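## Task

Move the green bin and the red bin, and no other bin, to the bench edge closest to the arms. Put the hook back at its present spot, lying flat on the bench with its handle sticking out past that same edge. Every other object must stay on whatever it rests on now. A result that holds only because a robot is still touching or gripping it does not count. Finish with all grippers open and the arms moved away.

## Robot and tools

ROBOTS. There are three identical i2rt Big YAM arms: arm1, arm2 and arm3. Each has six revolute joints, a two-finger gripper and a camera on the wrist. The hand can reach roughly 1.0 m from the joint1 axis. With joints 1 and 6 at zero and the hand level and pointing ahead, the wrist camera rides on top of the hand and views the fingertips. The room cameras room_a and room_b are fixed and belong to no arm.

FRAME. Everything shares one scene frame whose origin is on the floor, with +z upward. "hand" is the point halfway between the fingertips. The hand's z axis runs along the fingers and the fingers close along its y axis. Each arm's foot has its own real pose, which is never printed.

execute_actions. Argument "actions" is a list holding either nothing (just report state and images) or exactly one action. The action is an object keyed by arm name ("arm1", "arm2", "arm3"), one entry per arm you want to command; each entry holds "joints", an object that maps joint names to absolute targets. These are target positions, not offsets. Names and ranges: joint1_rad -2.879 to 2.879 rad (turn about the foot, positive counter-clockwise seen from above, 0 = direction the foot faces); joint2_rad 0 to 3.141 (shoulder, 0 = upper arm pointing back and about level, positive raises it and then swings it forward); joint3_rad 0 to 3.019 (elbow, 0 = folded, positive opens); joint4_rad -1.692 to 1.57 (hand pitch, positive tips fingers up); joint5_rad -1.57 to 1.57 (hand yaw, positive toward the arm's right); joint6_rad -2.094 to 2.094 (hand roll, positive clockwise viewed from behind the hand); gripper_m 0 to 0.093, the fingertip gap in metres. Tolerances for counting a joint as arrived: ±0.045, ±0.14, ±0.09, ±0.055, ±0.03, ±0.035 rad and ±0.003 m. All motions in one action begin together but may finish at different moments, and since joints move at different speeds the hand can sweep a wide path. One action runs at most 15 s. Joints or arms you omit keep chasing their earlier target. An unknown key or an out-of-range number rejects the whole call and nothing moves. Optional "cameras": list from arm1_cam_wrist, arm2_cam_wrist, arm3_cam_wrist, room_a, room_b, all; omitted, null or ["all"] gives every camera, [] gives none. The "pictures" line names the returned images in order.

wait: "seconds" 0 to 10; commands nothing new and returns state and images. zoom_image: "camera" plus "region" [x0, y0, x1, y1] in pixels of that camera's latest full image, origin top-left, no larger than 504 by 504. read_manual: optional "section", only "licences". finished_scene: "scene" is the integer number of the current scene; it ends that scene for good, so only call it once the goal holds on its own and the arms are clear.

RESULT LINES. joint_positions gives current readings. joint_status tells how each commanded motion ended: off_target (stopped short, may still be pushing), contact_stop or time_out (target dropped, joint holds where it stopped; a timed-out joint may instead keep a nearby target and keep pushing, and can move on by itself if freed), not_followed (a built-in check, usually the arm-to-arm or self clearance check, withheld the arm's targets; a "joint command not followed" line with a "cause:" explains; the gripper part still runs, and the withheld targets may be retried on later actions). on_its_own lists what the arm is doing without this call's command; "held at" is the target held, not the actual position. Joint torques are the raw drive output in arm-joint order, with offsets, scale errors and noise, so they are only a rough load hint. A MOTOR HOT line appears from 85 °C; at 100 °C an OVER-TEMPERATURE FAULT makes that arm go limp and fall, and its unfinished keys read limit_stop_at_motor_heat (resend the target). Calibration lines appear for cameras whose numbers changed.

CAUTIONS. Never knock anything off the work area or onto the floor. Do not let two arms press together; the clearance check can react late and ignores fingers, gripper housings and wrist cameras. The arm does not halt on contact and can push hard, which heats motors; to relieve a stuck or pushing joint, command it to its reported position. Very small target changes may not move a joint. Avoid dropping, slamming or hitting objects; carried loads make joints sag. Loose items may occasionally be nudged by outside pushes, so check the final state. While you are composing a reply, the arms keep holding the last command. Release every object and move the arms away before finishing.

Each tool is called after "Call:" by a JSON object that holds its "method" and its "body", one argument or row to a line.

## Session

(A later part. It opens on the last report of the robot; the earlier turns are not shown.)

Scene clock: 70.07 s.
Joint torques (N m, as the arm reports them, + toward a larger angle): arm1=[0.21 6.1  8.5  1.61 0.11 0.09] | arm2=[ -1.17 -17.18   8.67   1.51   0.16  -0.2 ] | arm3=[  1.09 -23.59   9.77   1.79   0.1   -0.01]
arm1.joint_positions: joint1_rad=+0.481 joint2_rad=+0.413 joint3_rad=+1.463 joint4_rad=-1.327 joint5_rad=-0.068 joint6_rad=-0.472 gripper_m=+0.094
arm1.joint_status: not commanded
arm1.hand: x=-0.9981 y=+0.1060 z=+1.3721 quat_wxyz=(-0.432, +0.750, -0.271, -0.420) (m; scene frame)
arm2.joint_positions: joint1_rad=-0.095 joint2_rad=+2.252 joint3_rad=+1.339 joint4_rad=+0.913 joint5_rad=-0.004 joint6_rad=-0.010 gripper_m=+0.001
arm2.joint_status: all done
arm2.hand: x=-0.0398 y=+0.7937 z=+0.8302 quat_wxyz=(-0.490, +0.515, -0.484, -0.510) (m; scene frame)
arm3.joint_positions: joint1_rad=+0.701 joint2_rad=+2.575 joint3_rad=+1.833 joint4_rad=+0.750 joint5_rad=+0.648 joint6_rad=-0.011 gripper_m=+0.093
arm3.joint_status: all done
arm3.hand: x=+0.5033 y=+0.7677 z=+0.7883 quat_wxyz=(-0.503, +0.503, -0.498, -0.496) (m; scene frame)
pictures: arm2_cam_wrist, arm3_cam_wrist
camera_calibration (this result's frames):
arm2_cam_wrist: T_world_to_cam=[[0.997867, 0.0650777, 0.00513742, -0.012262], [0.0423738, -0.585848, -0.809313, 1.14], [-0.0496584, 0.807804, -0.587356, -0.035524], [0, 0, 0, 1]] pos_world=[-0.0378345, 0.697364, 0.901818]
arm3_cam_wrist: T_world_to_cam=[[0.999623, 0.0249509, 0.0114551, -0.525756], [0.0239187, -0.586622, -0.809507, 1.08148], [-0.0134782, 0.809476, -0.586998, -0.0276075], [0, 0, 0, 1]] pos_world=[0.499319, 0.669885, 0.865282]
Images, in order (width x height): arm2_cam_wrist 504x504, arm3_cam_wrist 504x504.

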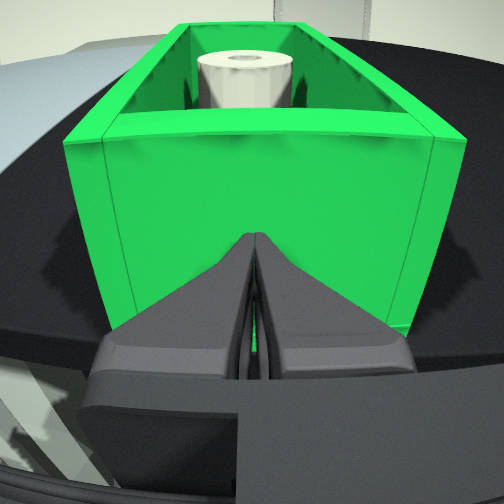

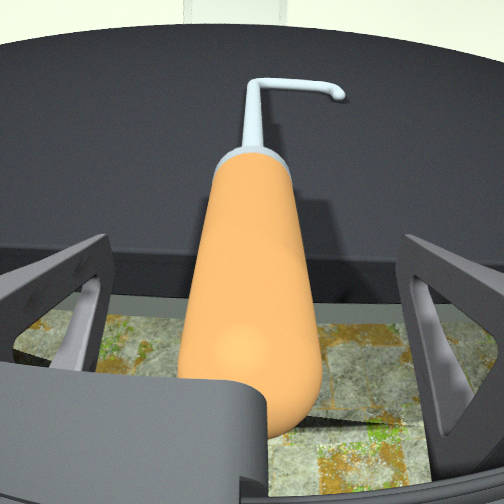

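Call:
{"method": "execute_actions", "body": {
  "actions": [
    {"arm3":{"joints":{"gripper_m":0}},"arm2":{"joints":{"joint2_rad":2.08,"joint3_rad":1.03,"joint4_rad":1.1}}}
  ],
  "cameras": ["arm2_cam_wrist"]
}}

Call:
{"method": "execute_actions", "body": {
  "actions": [
    {"arm3":{"joints":{"joint2_rad":2.4,"joint3_rad":1.86,"joint4_rad":0.66}}}
  ],
  "cameras": []
}}

Call:
{"method": "execute_actions", "body": {
  "actions": [
    {"arm3":{"joints":{"joint6_rad":1.61}}}
  ],
  "cameras": []
}}

Call:
{"method": "execute_actions", "body": {
  "actions": [
    {"arm3":{"joints":{"joint2_rad":1.95,"joint3_rad":1.55,"joint4_rad":0.6}}}
  ],
  "cameras": ["arm3_cam_wrist"]
}}

Call:
{"method": "execute_actions", "body": {
  "actions": [
    {"arm3":{"joints":{"joint1_rad":-0.415,"joint5_rad":-0.485}}}
  ],
  "cameras": []
}}

Call:
{"method": "execute_actions", "body": {
  "actions": [
    {"arm3":{"joints":{"joint2_rad":2.15,"joint4_rad":0.68,"joint6_rad":-0.01}}}
  ],
  "cameras": ["arm3_cam_wrist","room_a"]
}}

Scene clock: 71.87 s.
Joint torques (N m, as the arm reports them, + toward a larger angle): arm1=[0.21 6.07 8.5  1.61 0.11 0.09] | arm2=[ -1.06 -13.25   5.77   2.12   0.17  -0.21] | arm3=[  0.94 -23.35   9.9    2.     0.13   0.03]
arm1.joint_positions: joint1_rad=+0.481 joint2_rad=+0.413 joint3_rad=+1.463 joint4_rad=-1.327 joint5_rad=-0.068 joint6_rad=-0.472 gripper_m=+0.094
arm1.joint_status: not commanded
arm1.hand: x=-0.9981 y=+0.1060 z=+1.3721 quat_wxyz=(-0.432, +0.750, -0.271, -0.420) (m; scene frame)
arm2.joint_positions: joint1_rad=-0.095 joint2_rad=+2.086 joint3_rad=+1.023 joint4_rad=+1.087 joint5_rad=-0.004 joint6_rad=-0.010 gripper_m=+0.001
arm2.joint_status: all done
arm2.hand: x=-0.0354 y=+0.7003 z=+0.8486 quat_wxyz=(-0.496, +0.509, -0.478, -0.516) (m; scene frame)
arm3.joint_positions: joint1_rad=+0.701 joint2_rad=+2.575 joint3_rad=+1.833 joint4_rad=+0.751 joint5_rad=+0.648 joint6_rad=-0.012 gripper_m=+0.030
arm3.joint_status: gripper_m off_target (ended at +0.030, target +0.000)
arm3.hand: x=+0.5032 y=+0.7677 z=+0.7884 quat_wxyz=(-0.503, +0.503, -0.498, -0.496) (m; scene frame)
pictures: arm2_cam_wrist
camera_calibration (this result's frames):
arm2_cam_wrist: T_world_to_cam=[[0.997871, 0.0649768, 0.00555713, -0.0109578], [0.0414752, -0.566565, -0.822973, 1.09805], [-0.0503256, 0.821452, -0.568053, 0.0250283], [0, 0, 0, 1]] pos_world=[-0.0333479, 0.60227, 0.917946]
Images, in order (width x height): arm2_cam_wrist 504x504.

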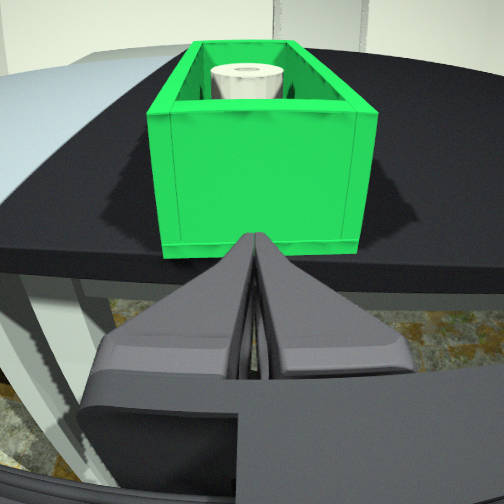

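Scene clock: 73.07 s.
Joint torques (N m, as the arm reports them, + toward a larger angle): arm1=[0.16 6.08 8.5  1.62 0.11 0.09] | arm2=[ -1.16 -13.55   5.73   2.09   0.17  -0.21] | arm3=[  0.94 -26.26  11.63   2.26   0.     0.04]
arm1.joint_positions: joint1_rad=+0.481 joint2_rad=+0.413 joint3_rad=+1.463 joint4_rad=-1.327 joint5_rad=-0.068 joint6_rad=-0.472 gripper_m=+0.094
arm1.joint_status: not commanded
arm1.hand: x=-0.9981 y=+0.1060 z=+1.3721 quat_wxyz=(-0.432, +0.750, -0.271, -0.420) (m; scene frame)
arm2.joint_positions: joint1_rad=-0.095 joint2_rad=+2.086 joint3_rad=+1.023 joint4_rad=+1.087 joint5_rad=-0.004 joint6_rad=-0.010 gripper_m=+0.001
arm2.joint_status: not commanded
arm2.hand: x=-0.0354 y=+0.7003 z=+0.8486 quat_wxyz=(-0.496, +0.509, -0.478, -0.516) (m; scene frame)
arm3.joint_positions: joint1_rad=+0.701 joint2_rad=+2.437 joint3_rad=+1.833 joint4_rad=+0.641 joint5_rad=+0.649 joint6_rad=-0.012 gripper_m=+0.030
arm3.joint_status: all done
arm3.hand: x=+0.4971 y=+0.7757 z=+0.8829 quat_wxyz=(-0.504, +0.493, -0.496, -0.506) (m; scene frame)
pictures: none
No camera images: the call's "cameras" was empty. Leave "cameras" out to get every camera's image.

Scene clock: 75.27 s.
Joint torques (N m, as the arm reports them, + toward a larger angle): arm1=[0.17 6.08 8.5  1.61 0.11 0.09] | arm2=[ -1.14 -13.58   5.76   2.09   0.17  -0.21] | arm3=[  1.27 -26.12  11.64   2.47  -0.02   0.23]
arm1.joint_positions: joint1_rad=+0.481 joint2_rad=+0.413 joint3_rad=+1.463 joint4_rad=-1.327 joint5_rad=-0.068 joint6_rad=-0.472 gripper_m=+0.094
arm1.joint_status: not commanded
arm1.hand: x=-0.9981 y=+0.1060 z=+1.3721 quat_wxyz=(-0.432, +0.750, -0.271, -0.420) (m; scene frame)
arm2.joint_positions: joint1_rad=-0.095 joint2_rad=+2.086 joint3_rad=+1.023 joint4_rad=+1.087 joint5_rad=-0.004 joint6_rad=-0.010 gripper_m=+0.001
arm2.joint_status: not commanded
arm2.hand: x=-0.0354 y=+0.7003 z=+0.8486 quat_wxyz=(-0.496, +0.509, -0.478, -0.516) (m; scene frame)
arm3.joint_positions: joint1_rad=+0.702 joint2_rad=+2.436 joint3_rad=+1.833 joint4_rad=+0.640 joint5_rad=+0.650 joint6_rad=+1.581 gripper_m=+0.030
arm3.joint_status: all done
arm3.hand: x=+0.4970 y=+0.7755 z=+0.8834 quat_wxyz=(+0.009, -0.010, -0.700, -0.714) (m; scene frame)
pictures: none
No camera images: the call's "cameras" was empty. Leave "cameras" out to get every camera's image.

Scene clock: 76.70 s.
Joint torques (N m, as the arm reports them, + toward a larger angle): arm1=[0.18 6.07 8.49 1.61 0.11 0.09] | arm2=[ -1.14 -13.58   5.75   2.09   0.17  -0.21] | arm3=[  0.8  -20.26  12.58   2.15  -0.04   0.12]
arm1.joint_positions: joint1_rad=+0.481 joint2_rad=+0.413 joint3_rad=+1.463 joint4_rad=-1.327 joint5_rad=-0.068 joint6_rad=-0.472 gripper_m=+0.094
arm1.joint_status: not commanded
arm1.hand: x=-0.9981 y=+0.1060 z=+1.3721 quat_wxyz=(-0.432, +0.750, -0.271, -0.420) (m; scene frame)
arm2.joint_positions: joint1_rad=-0.095 joint2_rad=+2.086 joint3_rad=+1.023 joint4_rad=+1.087 joint5_rad=-0.004 joint6_rad=-0.010 gripper_m=+0.001
arm2.joint_status: not commanded
arm2.hand: x=-0.0354 y=+0.7003 z=+0.8486 quat_wxyz=(-0.496, +0.509, -0.478, -0.516) (m; scene frame)
arm3.joint_positions: joint1_rad=+0.702 joint2_rad=+1.948 joint3_rad=+1.521 joint4_rad=+0.575 joint5_rad=+0.649 joint6_rad=+1.597 gripper_m=+0.030
arm3.joint_status: all done
arm3.hand: x=+0.5550 y=+0.6988 z=+1.0992 quat_wxyz=(+0.039, -0.039, -0.666, -0.744) (m; scene frame)
pictures: arm3_cam_wrist
camera_calibration (this result's frames):
arm3_cam_wrist: T_world_to_cam=[[-0.109428, 0.13496, -0.98479, 1.05449], [-0.811151, -0.584752, 0.00999643, 0.852885], [-0.574509, 0.799907, 0.173461, -0.306497], [0, 0, 0, 1]] pos_world=[0.631123, 0.601581, 1.08309]
Images, in order (width x height): arm3_cam_wrist 504x504.

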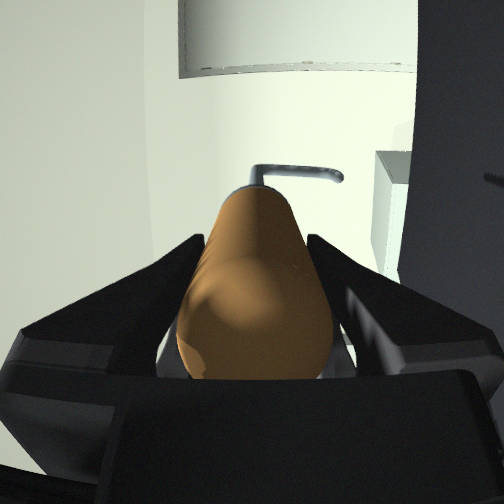

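Scene clock: 78.63 s.
Joint torques (N m, as the arm reports them, + toward a larger angle): arm1=[0.21 6.07 8.49 1.62 0.1  0.09] | arm2=[ -1.26 -13.55   5.78   2.08   0.16  -0.21] | arm3=[  0.97 -20.85  12.84   2.36   0.12   0.13]
arm1.joint_positions: joint1_rad=+0.481 joint2_rad=+0.413 joint3_rad=+1.463 joint4_rad=-1.327 joint5_rad=-0.068 joint6_rad=-0.472 gripper_m=+0.094
arm1.joint_status: not commanded
arm1.hand: x=-0.9981 y=+0.1060 z=+1.3721 quat_wxyz=(-0.432, +0.750, -0.271, -0.420) (m; scene frame)
arm2.joint_positions: joint1_rad=-0.095 joint2_rad=+2.086 joint3_rad=+1.023 joint4_rad=+1.087 joint5_rad=-0.004 joint6_rad=-0.010 gripper_m=+0.001
arm2.joint_status: not commanded
arm2.hand: x=-0.0354 y=+0.7003 z=+0.8486 quat_wxyz=(-0.496, +0.509, -0.478, -0.516) (m; scene frame)
arm3.joint_positions: joint1_rad=-0.410 joint2_rad=+1.959 joint3_rad=+1.521 joint4_rad=+0.575 joint5_rad=-0.488 joint6_rad=+1.597 gripper_m=+0.030
arm3.joint_status: all done
arm3.hand: x=+1.2288 y=+0.7623 z=+1.0963 quat_wxyz=(-0.006, +0.024, -0.666, -0.746) (m; scene frame)
pictures: none
No camera images: the call's "cameras" was empty. Leave "cameras" out to get every camera's image.

Scene clock: 80.77 s.
Joint torques (N m, as the arm reports them, + toward a larger angle): arm1=[0.18 6.08 8.49 1.61 0.11 0.09] | arm2=[ -1.12 -13.49   5.76   2.1    0.17  -0.21] | arm3=[ -0.16 -24.29  12.76   2.96  -0.08  -0.03]
arm1.joint_positions: joint1_rad=+0.481 joint2_rad=+0.413 joint3_rad=+1.463 joint4_rad=-1.327 joint5_rad=-0.068 joint6_rad=-0.472 gripper_m=+0.094
arm1.joint_status: not commanded
arm1.hand: x=-0.9981 y=+0.1060 z=+1.3721 quat_wxyz=(-0.432, +0.750, -0.271, -0.420) (m; scene frame)
arm2.joint_positions: joint1_rad=-0.095 joint2_rad=+2.086 joint3_rad=+1.023 joint4_rad=+1.087 joint5_rad=-0.004 joint6_rad=-0.010 gripper_m=+0.001
arm2.joint_status: not commanded
arm2.hand: x=-0.0354 y=+0.7003 z=+0.8486 quat_wxyz=(-0.496, +0.509, -0.478, -0.516) (m; scene frame)
arm3.joint_positions: joint1_rad=-0.410 joint2_rad=+2.193 joint3_rad=+1.506 joint4_rad=+0.646 joint5_rad=-0.484 joint6_rad=+0.006 gripper_m=+0.030
arm3.joint_status: all done
arm3.hand: x=+1.2398 y=+0.7794 z=+0.9189 quat_wxyz=(-0.479, +0.511, -0.511, -0.498) (m; scene frame)
pictures: arm3_cam_wrist, room_a
camera_calibration (this result's frames):
arm3_cam_wrist: T_world_to_cam=[[0.998749, 0.0454635, -0.0208288, -1.24901], [0.0119673, -0.6217, -0.783164, 1.19443], [-0.0485546, 0.781935, -0.621466, 0.146137], [0, 0, 0, 1]] pos_world=[1.24025, 0.685094, 1.00024]
Images, in order (width x height): arm3_cam_wrist 504x504, room_a 672x504.

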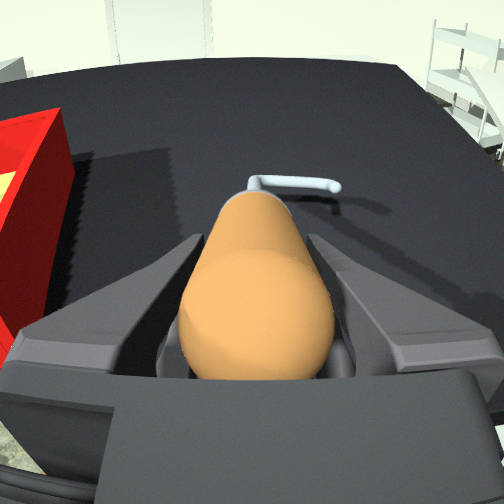

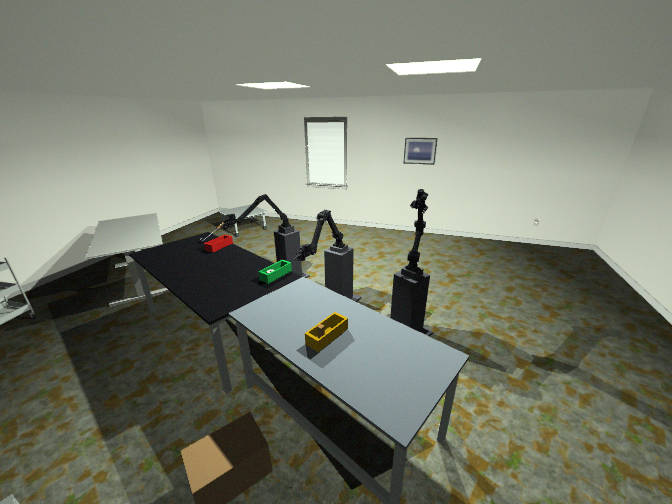

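Call:
{"method": "execute_actions", "body": {
  "actions": [
    {"arm3":{"joints":{"joint2_rad":2.445,"joint3_rad":1.535,"joint4_rad":0.965}},"arm2":{"joints":{"joint2_rad":1.2,"joint3_rad":1.0,"joint4_rad":0}}}
  ]
}}

Scene clock: 83.00 s.
Joint torques (N m, as the arm reports them, + toward a larger angle): arm1=[0.2  6.1  8.5  1.62 0.11 0.09] | arm2=[-1.06 -6.35 10.33  1.39  0.17 -0.21] | arm3=[  0.77 -21.63   9.61   1.91  -0.14   0.03]
arm1.joint_positions: joint1_rad=+0.481 joint2_rad=+0.413 joint3_rad=+1.463 joint4_rad=-1.327 joint5_rad=-0.068 joint6_rad=-0.472 gripper_m=+0.094
arm1.joint_status: not commanded
arm1.hand: x=-0.9981 y=+0.1060 z=+1.3721 quat_wxyz=(-0.432, +0.750, -0.271, -0.420) (m; scene frame)
arm2.joint_positions: joint1_rad=-0.095 joint2_rad=+1.199 joint3_rad=+0.986 joint4_rad=+0.006 joint5_rad=-0.004 joint6_rad=-0.010 gripper_m=+0.001
arm2.joint_status: all done
arm2.hand: x=-0.0292 y=+0.5626 z=+1.1269 quat_wxyz=(-0.437, +0.565, -0.532, -0.455) (m; scene frame)
arm3.joint_positions: joint1_rad=-0.410 joint2_rad=+2.447 joint3_rad=+1.508 joint4_rad=+0.955 joint5_rad=-0.482 joint6_rad=-0.008 gripper_m=+0.030
arm3.joint_status: all done
arm3.hand: x=+1.2359 y=+0.7683 z=+0.7883 quat_wxyz=(-0.502, +0.509, -0.489, -0.500) (m; scene frame)
pictures: arm1_cam_wrist, arm2_cam_wrist, arm3_cam_wrist, room_a, room_b
camera_calibration (this result's frames):
arm1_cam_wrist: T_world_to_cam=[[0.777983, 0.47434, 0.412, 0.161594], [0.627303, -0.549792, -0.551561, 1.44585], [-0.0351133, 0.687554, -0.725284, 1.01194], [0, 0, 0, 1]] pos_world=[-0.997168, 0.0224974, 1.46484]
arm2_cam_wrist: T_world_to_cam=[[0.997849, 0.0655323, 0.00139073, -0.00538362], [0.0495063, -0.739579, -0.671247, 1.17536], [-0.0429598, 0.669872, -0.741233, 0.577167], [0, 0, 0, 1]] pos_world=[-0.0280206, 0.482995, 1.21678]
arm3_cam_wrist: T_world_to_cam=[[0.998789, 0.0443793, 0.0212171, -1.27971], [0.0430714, -0.580672, -0.812998, 1.03879], [-0.0237601, 0.812927, -0.58188, -0.0121903], [0, 0, 0, 1]] pos_world=[1.23313, 0.669897, 0.864591]
Images, in order (width x height): arm1_cam_wrist 504x504, arm2_cam_wrist 504x504, arm3_cam_wrist 504x504, room_a 672x504, room_b 672x504.

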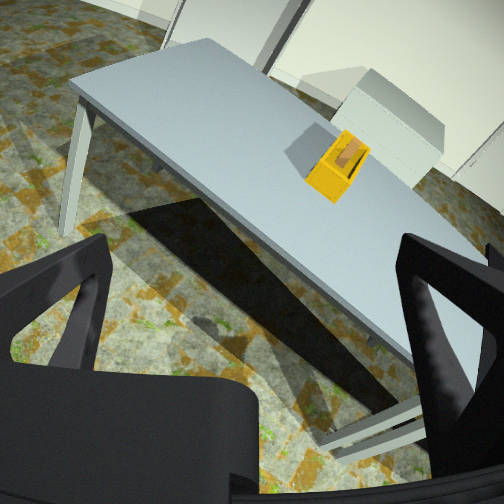

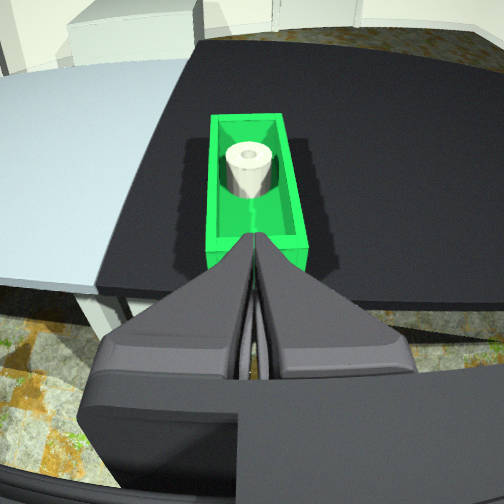

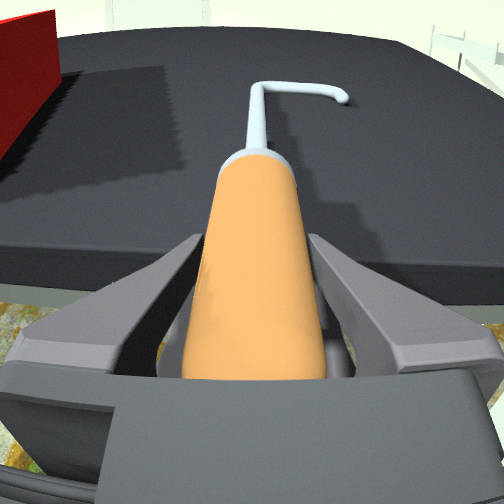

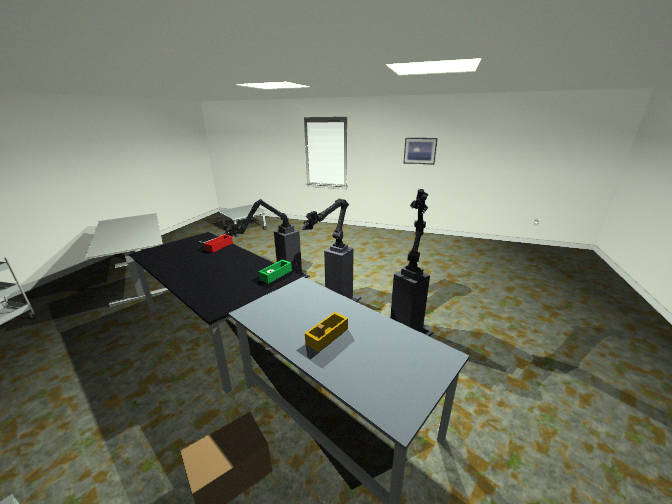

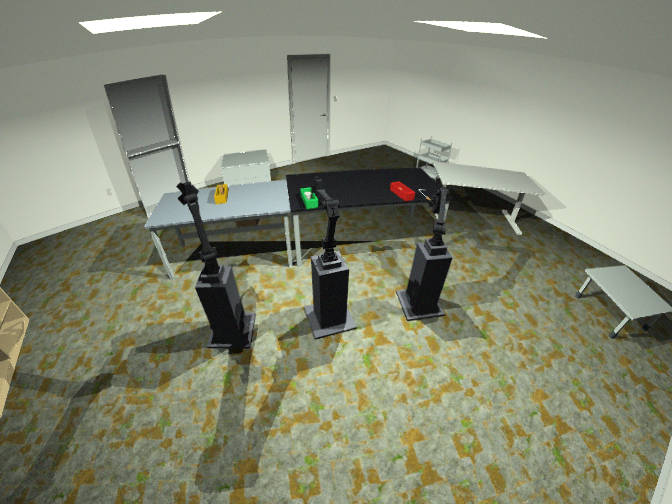

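Call:
{"method": "execute_actions", "body": {
  "actions": [
    {"arm3":{"joints":{"gripper_m":0.093}}}
  ],
  "cameras": []
}}

Call:
{"method": "execute_actions", "body": {
  "actions": [
    {"arm3":{"joints":{"joint2_rad":1.7,"joint4_rad":0.0}}}
  ],
  "cameras": ["arm3_cam_wrist","room_b"]
}}

Scene clock: 83.90 s.
Joint torques (N m, as the arm reports them, + toward a larger angle): arm1=[0.19 6.09 8.5  1.61 0.11 0.09] | arm2=[-1.13 -6.45 10.29  1.38  0.17 -0.21] | arm3=[ -0.2  -22.07   9.42   1.8   -0.13   0.05]
arm1.joint_positions: joint1_rad=+0.481 joint2_rad=+0.413 joint3_rad=+1.463 joint4_rad=-1.327 joint5_rad=-0.068 joint6_rad=-0.472 gripper_m=+0.094
arm1.joint_status: not commanded
arm1.hand: x=-0.9981 y=+0.1060 z=+1.3721 quat_wxyz=(-0.432, +0.750, -0.271, -0.420) (m; scene frame)
arm2.joint_positions: joint1_rad=-0.095 joint2_rad=+1.199 joint3_rad=+0.986 joint4_rad=+0.006 joint5_rad=-0.004 joint6_rad=-0.010 gripper_m=+0.001
arm2.joint_status: not commanded
arm2.hand: x=-0.0292 y=+0.5626 z=+1.1269 quat_wxyz=(-0.437, +0.565, -0.532, -0.455) (m; scene frame)
arm3.joint_positions: joint1_rad=-0.410 joint2_rad=+2.447 joint3_rad=+1.508 joint4_rad=+0.955 joint5_rad=-0.482 joint6_rad=-0.008 gripper_m=+0.093
arm3.joint_status: all done
arm3.hand: x=+1.2359 y=+0.7683 z=+0.7883 quat_wxyz=(-0.502, +0.509, -0.489, -0.500) (m; scene frame)
pictures: none
No camera images: the call's "cameras" was empty. Leave "cameras" out to get every camera's image.

Scene clock: 85.63 s.
Joint torques (N m, as the arm reports them, + toward a larger angle): arm1=[0.16 6.06 8.5  1.62 0.11 0.09] | arm2=[-1.16 -6.4  10.29  1.38  0.17 -0.21] | arm3=[ -0.41 -14.69  11.28   1.57  -0.13   0.03]
arm1.joint_positions: joint1_rad=+0.481 joint2_rad=+0.413 joint3_rad=+1.463 joint4_rad=-1.327 joint5_rad=-0.068 joint6_rad=-0.472 gripper_m=+0.094
arm1.joint_status: not commanded
arm1.hand: x=-0.9981 y=+0.1060 z=+1.3721 quat_wxyz=(-0.432, +0.750, -0.271, -0.420) (m; scene frame)
arm2.joint_positions: joint1_rad=-0.095 joint2_rad=+1.199 joint3_rad=+0.986 joint4_rad=+0.006 joint5_rad=-0.004 joint6_rad=-0.010 gripper_m=+0.001
arm2.joint_status: not commanded
arm2.hand: x=-0.0292 y=+0.5626 z=+1.1269 quat_wxyz=(-0.437, +0.565, -0.532, -0.455) (m; scene frame)
arm3.joint_positions: joint1_rad=-0.410 joint2_rad=+1.674 joint3_rad=+1.530 joint4_rad=+0.006 joint5_rad=-0.483 joint6_rad=-0.008 gripper_m=+0.093
arm3.joint_status: all done
arm3.hand: x=+1.1987 y=+0.7027 z=+1.1866 quat_wxyz=(-0.449, +0.524, -0.539, -0.483) (m; scene frame)
pictures: arm3_cam_wrist, room_b
camera_calibration (this result's frames):
arm3_cam_wrist: T_world_to_cam=[[0.997674, 0.041818, -0.053823, -1.15591], [-0.010407, -0.686947, -0.726633, 1.36244], [-0.0673599, 0.725503, -0.684914, 0.507912], [0, 0, 0, 1]] pos_world=[1.20161, 0.615774, 1.27566]
Images, in order (width x height): arm3_cam_wrist 504x504, room_b 672x504.

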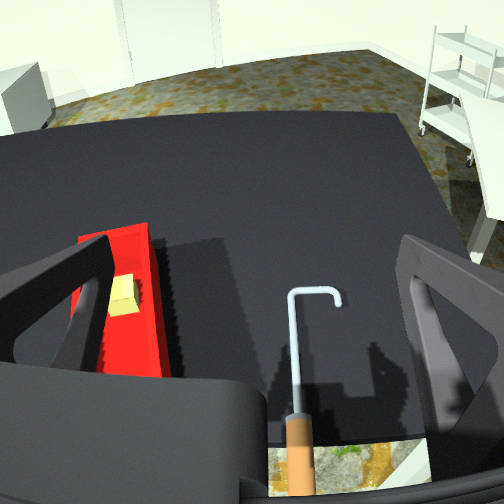

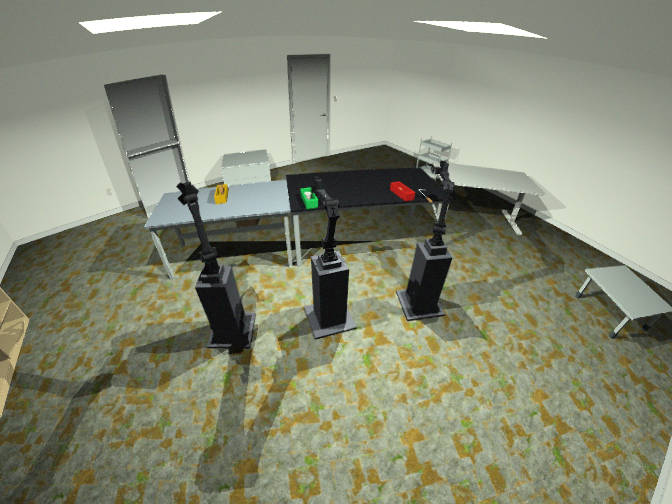

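Call:
{"method": "finished_scene", "body": {
  "scene": 2
}}

The scene is finished: the task was done.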